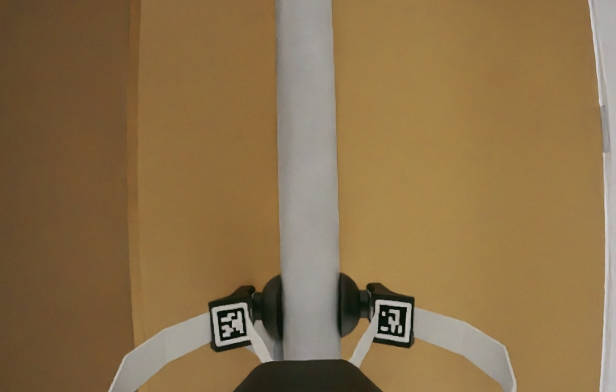

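Request:
execute_actions(
  actions=[
    {"r1":{"base":{"strafe_m":-0.125},"joints":{"arm_m":0.195},"pace":"slow"}},
  ],
  cameras=[],
)

Request:
execute_actions(
  actions=[
    {"r1":{"base":{"strafe_m":-0.125},"joints":{"arm_m":0.115},"pace":"slow"}},
  ],
  cameras=["r1_wrist_camera"],
)

Scene clock: 151.43 s.
r1.base_odometry: x=+3.637 y=-0.629 heading=-0.572 (m, m, rad; r1's odometry frame)
r1.turned_by_wheels: +0.001 (rad since the last result)
r1.turned_by_imu: +0.000 (rad since the last result)
r1.base_tilt: forward=+0.1 right=+0.2 (deg)
r1.lidar_m: 0.59 1.21 0.90 0.84 0.90 1.01 1.72 1.17 1.25 1.19 1.24 0.92
r1.base_status: done
r1.joint_positions: lift_m=+0.710 arm_m=+0.196 wrist_yaw_rad=+0.008 wrist_pitch_rad=+0.005 wrist_roll_rad=+0.000 gripper_m=-0.019
r1.joint_status: all done
r1.on_its_own: wrist_yaw_rad is at rest, and its effort (-24) is outside its rest range (-13 to +13)
r1.motor_effort: lift_m=+26(25) arm_m=-5(11) wrist_yaw_rad=-24(24) wrist_pitch_rad=-3(4) wrist_roll_rad=+1(1) gripper_m=-17(22) wheel_0=+10(10) wheel_1=+1(6) wheel_2=+1(2) (%)
r1.hand_pose: x=+0.6560 y=-0.0850 z=+0.8864 quat_wxyz=(+1.000, +0.000, +0.002, +0.004) (m; r1's base frame)
r1.wrist_depth_mm: 831 215 251 317 415 603 842 / 831 215 251 317 407 591 820 / 831 215 250 206 404 574 831 / 831 214 250 201 399 574 831 / 831 213 249 199 399 569 831 / 831 212 195 192 185 569 820 / 820 159 198 189 382 569 831
r2.base_odometry: x=-1.159 y=+1.337 heading=+2.942 (m, m, rad; r2's odometry frame)
r2.turned_by_wheels: +0.000 (rad since the last result)
r2.turned_by_imu: +0.000 (rad since the last result)
r2.base_tilt: forward=-0.1 right=+0.2 (deg)
r2.lidar_m: 0.43 1.03 1.16 2.14 2.25 2.42 2.31 2.40 0.25 - 0.25 0.35
r2.base_status: not commanded
r2.joint_positions: lift_m=+1.050 arm_m=+0.005 wrist_yaw_rad=+0.000 wrist_pitch_rad=+0.003 wrist_roll_rad=+0.000 gripper_m=+0.079
r2.joint_status: not commanded
r2.motor_effort: lift_m=+21(21) arm_m=-2(2) wrist_yaw_rad=+2(0) wrist_pitch_rad=-9(9) wrist_roll_rad=-1(1) gripper_m=-25(28) wheel_0=+1(1) wheel_1=-1(1) wheel_2=+1(1) (%)
r2.hand_pose: x=+0.4647 y=-0.0874 z=+1.2269 quat_wxyz=(+1.000, +0.000, +0.002, +0.000) (m; r2's base frame)
r2.wrist_depth_mm: 1661 - - - - 521 319 / 1661 - - - - 517 317 / 1708 - - - - 508 315 / 1708 - - - 240 500 310 / 1708 - 220 202 194 436 303 / 1756 - 194 195 192 182 294 / 1756 - 205 106 201 439 287
pictures: none
No camera images: the call's "cameras" was empty. Leave "cameras" out to get every camera's image.

Scene clock: 154.17 s.
r1.base_odometry: x=+3.569 y=-0.734 heading=-0.572 (m, m, rad; r1's odometry frame)
r1.turned_by_wheels: +0.000 (rad since the last result)
r1.turned_by_imu: +0.000 (rad since the last result)
r1.base_tilt: forward=-0.2 right=+0.1 (deg)
r1.lidar_m: 0.52 1.33 1.02 0.98 1.04 1.06 1.67 1.10 1.13 1.08 1.11 0.90
r1.base_status: done
r1.joint_positions: lift_m=+0.710 arm_m=+0.116 wrist_yaw_rad=+0.002 wrist_pitch_rad=+0.002 wrist_roll_rad=+0.000 gripper_m=-0.020
r1.joint_status: all done
r1.motor_effort: lift_m=+24(26) arm_m=-3(7) wrist_yaw_rad=-5(34) wrist_pitch_rad=+6(12) wrist_roll_rad=-2(2) gripper_m=-12(18) wheel_0=+4(15) wheel_1=+2(4) wheel_2=+0(2) (%)
r1.hand_pose: x=+0.5751 y=-0.0869 z=+0.8874 quat_wxyz=(+1.000, +0.000, +0.001, +0.001) (m; r1's base frame)
r1.wrist_depth_mm: 168 183 235 172 500 917 931 / 170 183 234 172 496 917 931 / 169 184 234 173 484 904 931 / 168 183 232 172 480 917 904 / 169 181 230 172 473 931 904 / 170 180 197 171 184 917 917 / 170 162 189 168 433 878 931
r2.base_odometry: x=-1.159 y=+1.337 heading=+2.942 (m, m, rad; r2's odometry frame)
r2.turned_by_wheels: +0.000 (rad since the last result)
r2.turned_by_imu: +0.000 (rad since the last result)
r2.base_tilt: forward=-0.1 right=+0.2 (deg)
r2.lidar_m: 0.42 1.01 1.15 2.12 2.23 2.43 2.30 2.43 0.25 - 0.25 0.35
r2.base_status: not commanded
r2.joint_positions: lift_m=+1.050 arm_m=+0.005 wrist_yaw_rad=+0.000 wrist_pitch_rad=+0.003 wrist_roll_rad=+0.000 gripper_m=+0.079
r2.joint_status: not commanded
r2.motor_effort: lift_m=+21(21) arm_m=-2(3) wrist_yaw_rad=+0(3) wrist_pitch_rad=-9(9) wrist_roll_rad=+0(1) gripper_m=-28(25) wheel_0=+1(1) wheel_1=-1(1) wheel_2=+1(1) (%)
r2.hand_pose: x=+0.4647 y=-0.0874 z=+1.2269 quat_wxyz=(+1.000, +0.000, +0.002, +0.000) (m; r2's base frame)
r2.wrist_depth_mm: 1618 - - - - 517 319 / 1661 - - - - 517 319 / 1708 - - - - 508 315 / 1708 - - 1499 239 496 310 / 1756 - 220 202 195 433 303 / 1708 - 195 195 192 183 294 / 1756 - 205 106 201 436 287
pictures: r1_wrist_camera
Images, in order (width x height): r1_wrist_camera 616x392.

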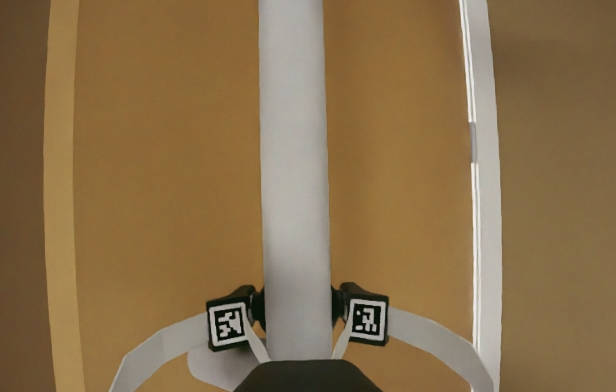

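Request:
execute_actions(
  actions=[
    {"r1":{"base":{"strafe_m":-0.14},"joints":{"arm_m":0.045},"pace":"slow"},"r2":{"base":{"strafe_m":0.33},"pace":"slow"}},
  ],
  cameras=["r1_wrist_camera","r2_head_camera","r2_head_left_camera"],
)

Scene clock: 158.90 s.
r1.base_odometry: x=+3.494 y=-0.852 heading=-0.571 (m, m, rad; r1's odometry frame)
r1.turned_by_wheels: +0.000 (rad since the last result)
r1.turned_by_imu: -0.010 (rad since the last result)
r1.base_tilt: forward=+0.2 right=+0.1 (deg)
r1.lidar_m: 0.42 1.37 1.16 1.10 1.18 1.13 1.24 1.02 0.99 0.94 0.98 1.18
r1.base_status: done
r1.joint_positions: lift_m=+0.710 arm_m=+0.046 wrist_yaw_rad=+0.003 wrist_pitch_rad=+0.002 wrist_roll_rad=+0.000 gripper_m=-0.020
r1.joint_status: all done
r1.motor_effort: lift_m=+23(24) arm_m=-5(17) wrist_yaw_rad=-7(14) wrist_pitch_rad=+5(7) wrist_roll_rad=-1(2) gripper_m=-11(28) wheel_0=+5(12) wheel_1=+0(11) wheel_2=+0(8) (%)
r1.hand_pose: x=+0.5056 y=-0.0867 z=+0.8873 quat_wxyz=(+1.000, +0.000, +0.001, +0.001) (m; r1's base frame)
r1.wrist_depth_mm: 149 178 235 176 917 1008 1008 / 150 178 234 175 904 991 1008 / 149 178 234 174 842 991 1008 / 149 177 234 174 831 991 991 / 149 177 243 174 820 1008 991 / 149 174 192 174 183 991 991 / 147 155 187 171 683 991 991
r2.base_odometry: x=-1.224 y=+1.014 heading=+2.942 (m, m, rad; r2's odometry frame)
r2.turned_by_wheels: +0.000 (rad since the last result)
r2.turned_by_imu: +0.000 (rad since the last result)
r2.base_tilt: forward=-0.1 right=+0.2 (deg)
r2.lidar_m: 0.43 0.85 1.11 1.80 1.90 2.43 2.33 2.39 - 0.25 0.27 0.43
r2.base_status: done
r2.joint_positions: lift_m=+1.050 arm_m=+0.005 wrist_yaw_rad=+0.000 wrist_pitch_rad=+0.003 wrist_roll_rad=+0.000 gripper_m=+0.079
r2.joint_status: not commanded
r2.motor_effort: lift_m=+21(21) arm_m=-2(2) wrist_yaw_rad=+2(2) wrist_pitch_rad=-8(9) wrist_roll_rad=+0(0) gripper_m=-25(29) wheel_0=+0(2) wheel_1=+0(5) wheel_2=+1(2) (%)
r2.hand_pose: x=+0.4647 y=-0.0874 z=+1.2269 quat_wxyz=(+1.000, +0.000, +0.002, +0.000) (m; r2's base frame)
r2.wrist_depth_mm: 564 1756 - - - - 1756 / 564 1756 - - - - 1661 / 574 1808 - - - - 1661 / 585 1863 - - 241 - 1661 / 585 1756 220 202 193 - 1576 / 585 640 195 195 192 183 1618 / 597 1921 206 106 200 - 1618
pictures: r1_wrist_camera, r2_head_camera, r2_head_left_camera
Images, in order (width x height): r1_wrist_camera 616x392, r2_head_camera 420x560, r2_head_left_camera 420x672.

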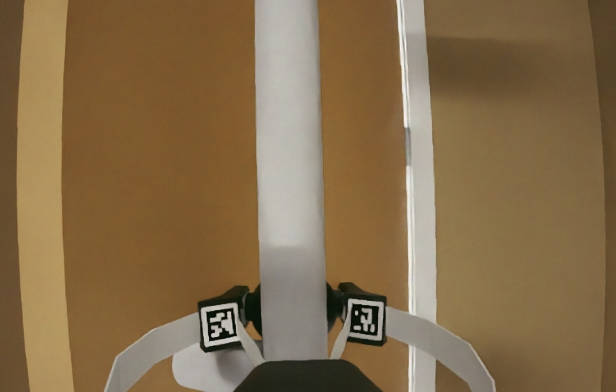

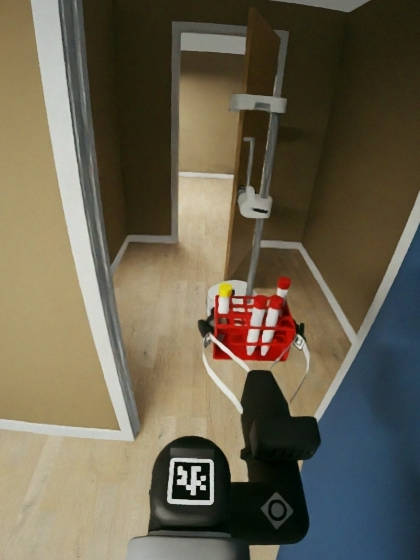

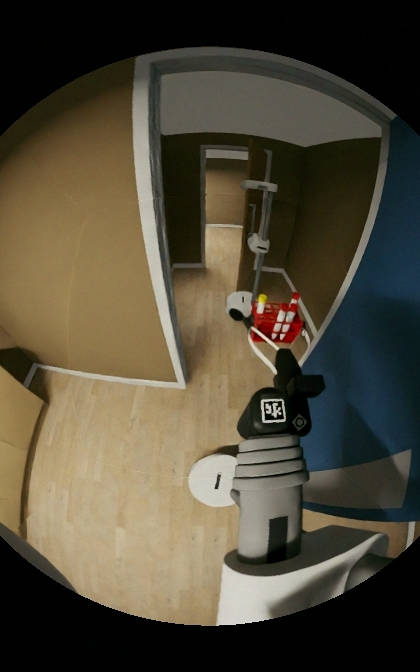

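Request:
execute_actions(
  actions=[
    {"r1":{"base":{"strafe_m":-0.135},"joints":{"arm_m":0.012},"pace":"slow"},"r2":{"base":{"strafe_m":0.04},"pace":"slow"}},
  ],
  cameras=["r1_wrist_camera"],
)

Request:
execute_actions(
  actions=[
    {"r2":{"base":{"translate_m":0.7}}},
  ],
  cameras=["r2_head_camera","r2_head_left_camera"],
)

Scene clock: 162.33 s.
r1.base_odometry: x=+3.421 y=-0.965 heading=-0.571 (m, m, rad; r1's odometry frame)
r1.turned_by_wheels: +0.000 (rad since the last result)
r1.turned_by_imu: -0.001 (rad since the last result)
r1.base_tilt: forward=+0.0 right=+0.2 (deg)
r1.lidar_m: 0.36 1.42 1.31 1.25 1.29 1.19 1.08 0.99 0.84 0.79 0.83 1.15
r1.base_status: done
r1.joint_positions: lift_m=+0.710 arm_m=+0.013 wrist_yaw_rad=+0.003 wrist_pitch_rad=+0.004 wrist_roll_rad=+0.000 gripper_m=-0.020
r1.joint_status: all done
r1.motor_effort: lift_m=+24(23) arm_m=-5(16) wrist_yaw_rad=-7(19) wrist_pitch_rad=-1(6) wrist_roll_rad=+0(1) gripper_m=-14(29) wheel_0=+4(6) wheel_1=-2(7) wheel_2=-1(11) (%)
r1.hand_pose: x=+0.4726 y=-0.0866 z=+0.8867 quat_wxyz=(+1.000, +0.000, +0.002, +0.001) (m; r1's base frame)
r1.wrist_depth_mm: 129 167 239 171 1025 1042 991 / 128 167 240 170 1025 1008 1008 / 128 167 257 170 1008 1025 1025 / 128 167 254 171 1008 1025 1042 / 128 165 251 171 1025 1025 1025 / 128 163 195 171 183 1025 1025 / 127 144 177 167 1025 1025 1008
r2.base_odometry: x=-1.232 y=+0.974 heading=+2.942 (m, m, rad; r2's odometry frame)
r2.turned_by_wheels: +0.000 (rad since the last result)
r2.turned_by_imu: +0.000 (rad since the last result)
r2.base_tilt: forward=-0.2 right=+0.2 (deg)
r2.lidar_m: 0.41 0.85 1.15 1.74 1.84 2.41 2.32 2.38 3.17 0.25 0.26 0.45
r2.base_status: done
r2.joint_positions: lift_m=+1.050 arm_m=+0.005 wrist_yaw_rad=+0.000 wrist_pitch_rad=+0.003 wrist_roll_rad=+0.000 gripper_m=+0.079
r2.joint_status: not commanded
r2.motor_effort: lift_m=+21(21) arm_m=-2(2) wrist_yaw_rad=-1(1) wrist_pitch_rad=-9(9) wrist_roll_rad=-1(0) gripper_m=-24(28) wheel_0=-1(4) wheel_1=+0(5) wheel_2=+2(6) (%)
r2.hand_pose: x=+0.4647 y=-0.0874 z=+1.2269 quat_wxyz=(+1.000, +0.000, +0.002, +0.000) (m; r2's base frame)
r2.wrist_depth_mm: 564 647 - - - - 1808 / 574 683 - - - - 1756 / 585 1756 - - - - 1708 / 585 1808 - - 239 - 1661 / 591 654 219 202 193 - 1708 / 603 597 195 195 192 183 1661 / 603 1808 206 106 200 - 1708
pictures: r1_wrist_camera
Images, in order (width x height): r1_wrist_camera 616x392.

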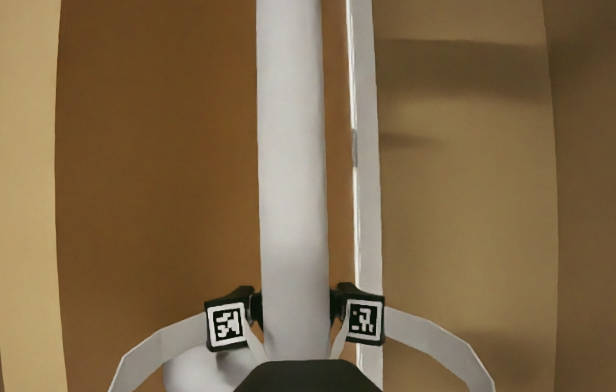

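Scene clock: 166.27 s.
r1.base_odometry: x=+3.421 y=-0.965 heading=-0.571 (m, m, rad; r1's odometry frame)
r1.turned_by_wheels: +0.000 (rad since the last result)
r1.turned_by_imu: -0.001 (rad since the last result)
r1.base_tilt: forward=+0.2 right=+0.2 (deg)
r1.lidar_m: 0.36 1.40 1.32 1.25 1.33 0.77 1.05 1.00 0.86 0.80 0.84 1.16
r1.base_status: not commanded
r1.joint_positions: lift_m=+0.710 arm_m=+0.013 wrist_yaw_rad=+0.003 wrist_pitch_rad=+0.004 wrist_roll_rad=+0.000 gripper_m=-0.020
r1.joint_status: not commanded
r1.motor_effort: lift_m=+24(24) arm_m=-5(6) wrist_yaw_rad=-7(8) wrist_pitch_rad=-2(2) wrist_roll_rad=-2(1) gripper_m=-14(13) wheel_0=+4(4) wheel_1=-1(1) wheel_2=-1(1) (%)
r1.hand_pose: x=+0.4726 y=-0.0866 z=+0.8867 quat_wxyz=(+1.000, +0.000, +0.002, +0.001) (m; r1's base frame)
r1.wrist_depth_mm: 129 167 239 170 1025 1042 991 / 128 167 239 170 1025 1025 1025 / 128 167 255 170 1025 1025 1025 / 128 167 254 171 1025 1042 1025 / 128 166 251 170 1025 1025 1025 / 128 163 195 171 183 1025 1025 / 127 144 178 167 1025 1025 1008
r2.base_odometry: x=-1.918 y=+1.113 heading=+2.943 (m, m, rad; r2's odometry frame)
r2.turned_by_wheels: +0.000 (rad since the last result)
r2.turned_by_imu: +0.006 (rad since the last result)
r2.base_tilt: forward=-0.1 right=+0.2 (deg)
r2.lidar_m: 0.41 1.17 0.26 0.39 1.85 0.29 0.25 - 0.25 0.31 0.78 0.44
r2.base_status: done
r2.joint_positions: lift_m=+1.050 arm_m=+0.005 wrist_yaw_rad=+0.000 wrist_pitch_rad=+0.003 wrist_roll_rad=+0.000 gripper_m=+0.079
r2.joint_status: not commanded
r2.motor_effort: lift_m=+19(21) arm_m=-1(2) wrist_yaw_rad=+2(4) wrist_pitch_rad=-9(9) wrist_roll_rad=-1(0) gripper_m=-26(26) wheel_0=+2(9) wheel_1=-1(12) wheel_2=+1(10) (%)
r2.hand_pose: x=+0.4646 y=-0.0874 z=+1.2271 quat_wxyz=(+1.000, +0.000, +0.002, +0.000) (m; r2's base frame)
r2.wrist_depth_mm: 1160 1708 - - - - 1708 / 1182 1708 - - - 854 1618 / 1205 1708 - - - - 1661 / 1205 1756 - - 242 - 1661 / 1205 1661 220 202 193 - 1708 / 1255 1464 195 196 191 182 1618 / 1229 1756 205 106 201 - 1708
pictures: r2_head_camera, r2_head_left_camera
Images, in order (width x height): r2_head_camera 420x560, r2_head_left_camera 420x672.

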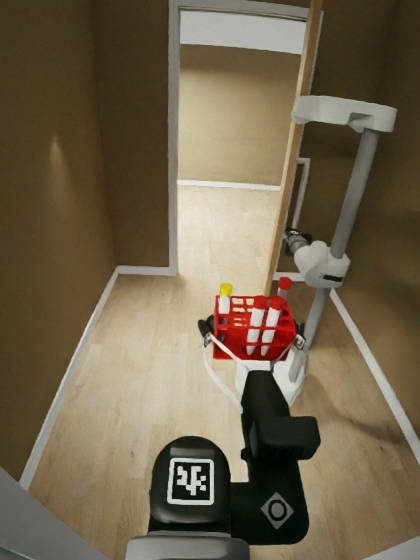

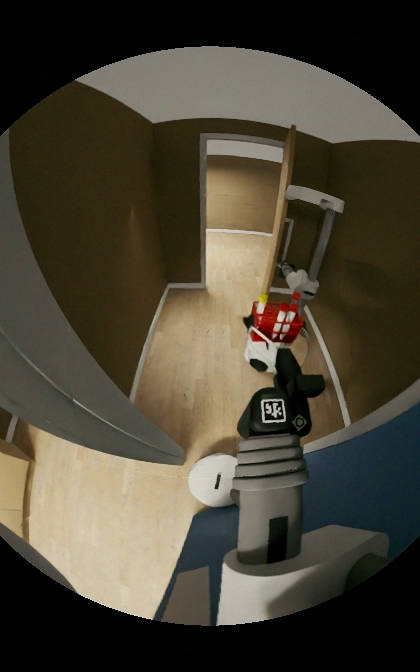

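Request:
execute_actions(
  actions=[
    {"r2":{"base":{"strafe_m":-0.05},"pace":"slow"}},
  ],
  cameras=[],
)

Request:
execute_actions(
  actions=[
    {"r2":{"base":{"translate_m":0.5}}},
  ],
  cameras=["r2_head_camera","r2_head_left_camera"],
)

Scene clock: 168.20 s.
r1.base_odometry: x=+3.421 y=-0.965 heading=-0.571 (m, m, rad; r1's odometry frame)
r1.turned_by_wheels: +0.000 (rad since the last result)
r1.turned_by_imu: -0.001 (rad since the last result)
r1.base_tilt: forward=+0.0 right=+0.3 (deg)
r1.lidar_m: 0.36 1.42 1.31 1.24 1.31 0.76 1.05 0.99 0.85 0.80 0.83 1.14
r1.base_status: not commanded
r1.joint_positions: lift_m=+0.710 arm_m=+0.013 wrist_yaw_rad=+0.003 wrist_pitch_rad=+0.004 wrist_roll_rad=+0.000 gripper_m=-0.020
r1.joint_status: not commanded
r1.motor_effort: lift_m=+23(24) arm_m=-6(6) wrist_yaw_rad=-8(8) wrist_pitch_rad=-1(2) wrist_roll_rad=-1(2) gripper_m=-11(15) wheel_0=+4(4) wheel_1=-1(1) wheel_2=-1(1) (%)
r1.hand_pose: x=+0.4726 y=-0.0866 z=+0.8867 quat_wxyz=(+1.000, +0.000, +0.002, +0.001) (m; r1's base frame)
r1.wrist_depth_mm: 129 167 239 171 1025 1025 991 / 129 167 239 170 1042 1025 1008 / 128 167 255 170 1025 1042 1025 / 128 167 254 170 1025 1025 1042 / 128 166 251 171 1008 1025 1042 / 128 163 195 171 183 1008 1025 / 127 145 178 167 1008 1008 1025
r2.base_odometry: x=-1.908 y=+1.162 heading=+2.943 (m, m, rad; r2's odometry frame)
r2.turned_by_wheels: +0.000 (rad since the last result)
r2.turned_by_imu: +0.000 (rad since the last result)
r2.base_tilt: forward=-0.1 right=+0.2 (deg)
r2.lidar_m: 0.41 1.22 0.33 0.36 1.87 0.30 0.25 - 0.25 0.30 0.71 0.46
r2.base_status: done
r2.joint_positions: lift_m=+1.050 arm_m=+0.005 wrist_yaw_rad=+0.000 wrist_pitch_rad=+0.003 wrist_roll_rad=+0.000 gripper_m=+0.079
r2.joint_status: not commanded
r2.motor_effort: lift_m=+19(19) arm_m=-1(1) wrist_yaw_rad=+1(1) wrist_pitch_rad=-10(9) wrist_roll_rad=+0(0) gripper_m=-27(27) wheel_0=+2(7) wheel_1=-4(9) wheel_2=+2(4) (%)
r2.hand_pose: x=+0.4646 y=-0.0874 z=+1.2271 quat_wxyz=(+1.000, +0.000, +0.002, +0.000) (m; r2's base frame)
r2.wrist_depth_mm: 1229 1756 - - - - 1756 / 1229 1808 - - - 842 1618 / 1281 1808 - - - - 1618 / 1308 1863 - - 240 - 1618 / 1281 1756 220 202 198 1921 1618 / 1308 1537 194 197 192 183 1576 / 1281 1921 205 106 201 878 1618
pictures: none
No camera images: the call's "cameras" was empty. Leave "cameras" out to get every camera's image.

Scene clock: 171.37 s.
r1.base_odometry: x=+3.421 y=-0.965 heading=-0.571 (m, m, rad; r1's odometry frame)
r1.turned_by_wheels: +0.000 (rad since the last result)
r1.turned_by_imu: -0.001 (rad since the last result)
r1.base_tilt: forward=+0.2 right=+0.1 (deg)
r1.lidar_m: 0.34 1.40 1.30 1.23 0.31 0.34 0.99 0.99 0.85 0.81 0.86 1.17
r1.base_status: not commanded
r1.joint_positions: lift_m=+0.710 arm_m=+0.013 wrist_yaw_rad=+0.003 wrist_pitch_rad=+0.004 wrist_roll_rad=+0.000 gripper_m=-0.020
r1.joint_status: not commanded
r1.motor_effort: lift_m=+24(24) arm_m=-6(6) wrist_yaw_rad=-8(7) wrist_pitch_rad=-2(2) wrist_roll_rad=-2(2) gripper_m=-12(15) wheel_0=+4(4) wheel_1=-1(1) wheel_2=-1(1) (%)
r1.hand_pose: x=+0.4726 y=-0.0866 z=+0.8867 quat_wxyz=(+1.000, +0.000, +0.002, +0.001) (m; r1's base frame)
r1.wrist_depth_mm: 129 167 239 171 1025 1042 1008 / 128 167 239 169 1025 1025 1025 / 128 167 255 170 1025 1042 1008 / 128 167 254 170 1025 1025 1025 / 128 166 252 170 1025 1042 1025 / 128 163 194 171 183 1025 991 / 127 144 177 167 1025 1025 1042
r2.base_odometry: x=-2.399 y=+1.261 heading=+2.943 (m, m, rad; r2's odometry frame)
r2.turned_by_wheels: +0.000 (rad since the last result)
r2.turned_by_imu: -0.002 (rad since the last result)
r2.base_tilt: forward=-0.1 right=+0.2 (deg)
r2.lidar_m: 0.42 1.23 0.88 0.83 0.41 0.34 0.34 0.33 0.50 1.04 0.72 0.44
r2.base_status: done
r2.joint_positions: lift_m=+1.050 arm_m=+0.005 wrist_yaw_rad=+0.000 wrist_pitch_rad=+0.003 wrist_roll_rad=+0.000 gripper_m=+0.079
r2.joint_status: not commanded
r2.motor_effort: lift_m=+19(19) arm_m=-1(1) wrist_yaw_rad=+1(1) wrist_pitch_rad=-9(8) wrist_roll_rad=+0(0) gripper_m=-26(25) wheel_0=+1(5) wheel_1=-1(3) wheel_2=+1(6) (%)
r2.hand_pose: x=+0.4646 y=-0.0874 z=+1.2271 quat_wxyz=(+1.000, +0.000, +0.002, +0.000) (m; r2's base frame)
r2.wrist_depth_mm: 1255 1661 1661 - - 1618 1618 / 1255 1661 1661 - - 1618 1618 / 1255 1661 1661 - - 1661 1661 / 1281 1708 1708 - 240 1661 1661 / 1308 1708 220 202 198 1708 1576 / 1308 1576 195 197 192 183 1576 / 1308 1708 205 106 200 621 1576
pictures: r2_head_camera, r2_head_left_camera
Images, in order (width x height): r2_head_camera 420x560, r2_head_left_camera 420x672.

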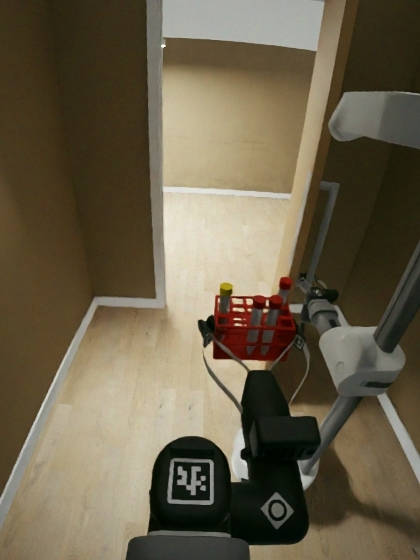

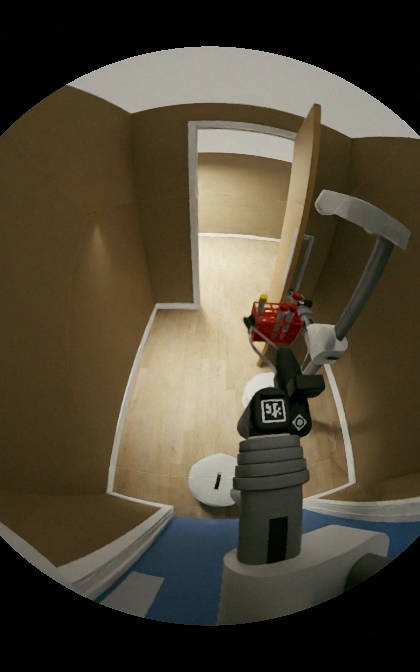

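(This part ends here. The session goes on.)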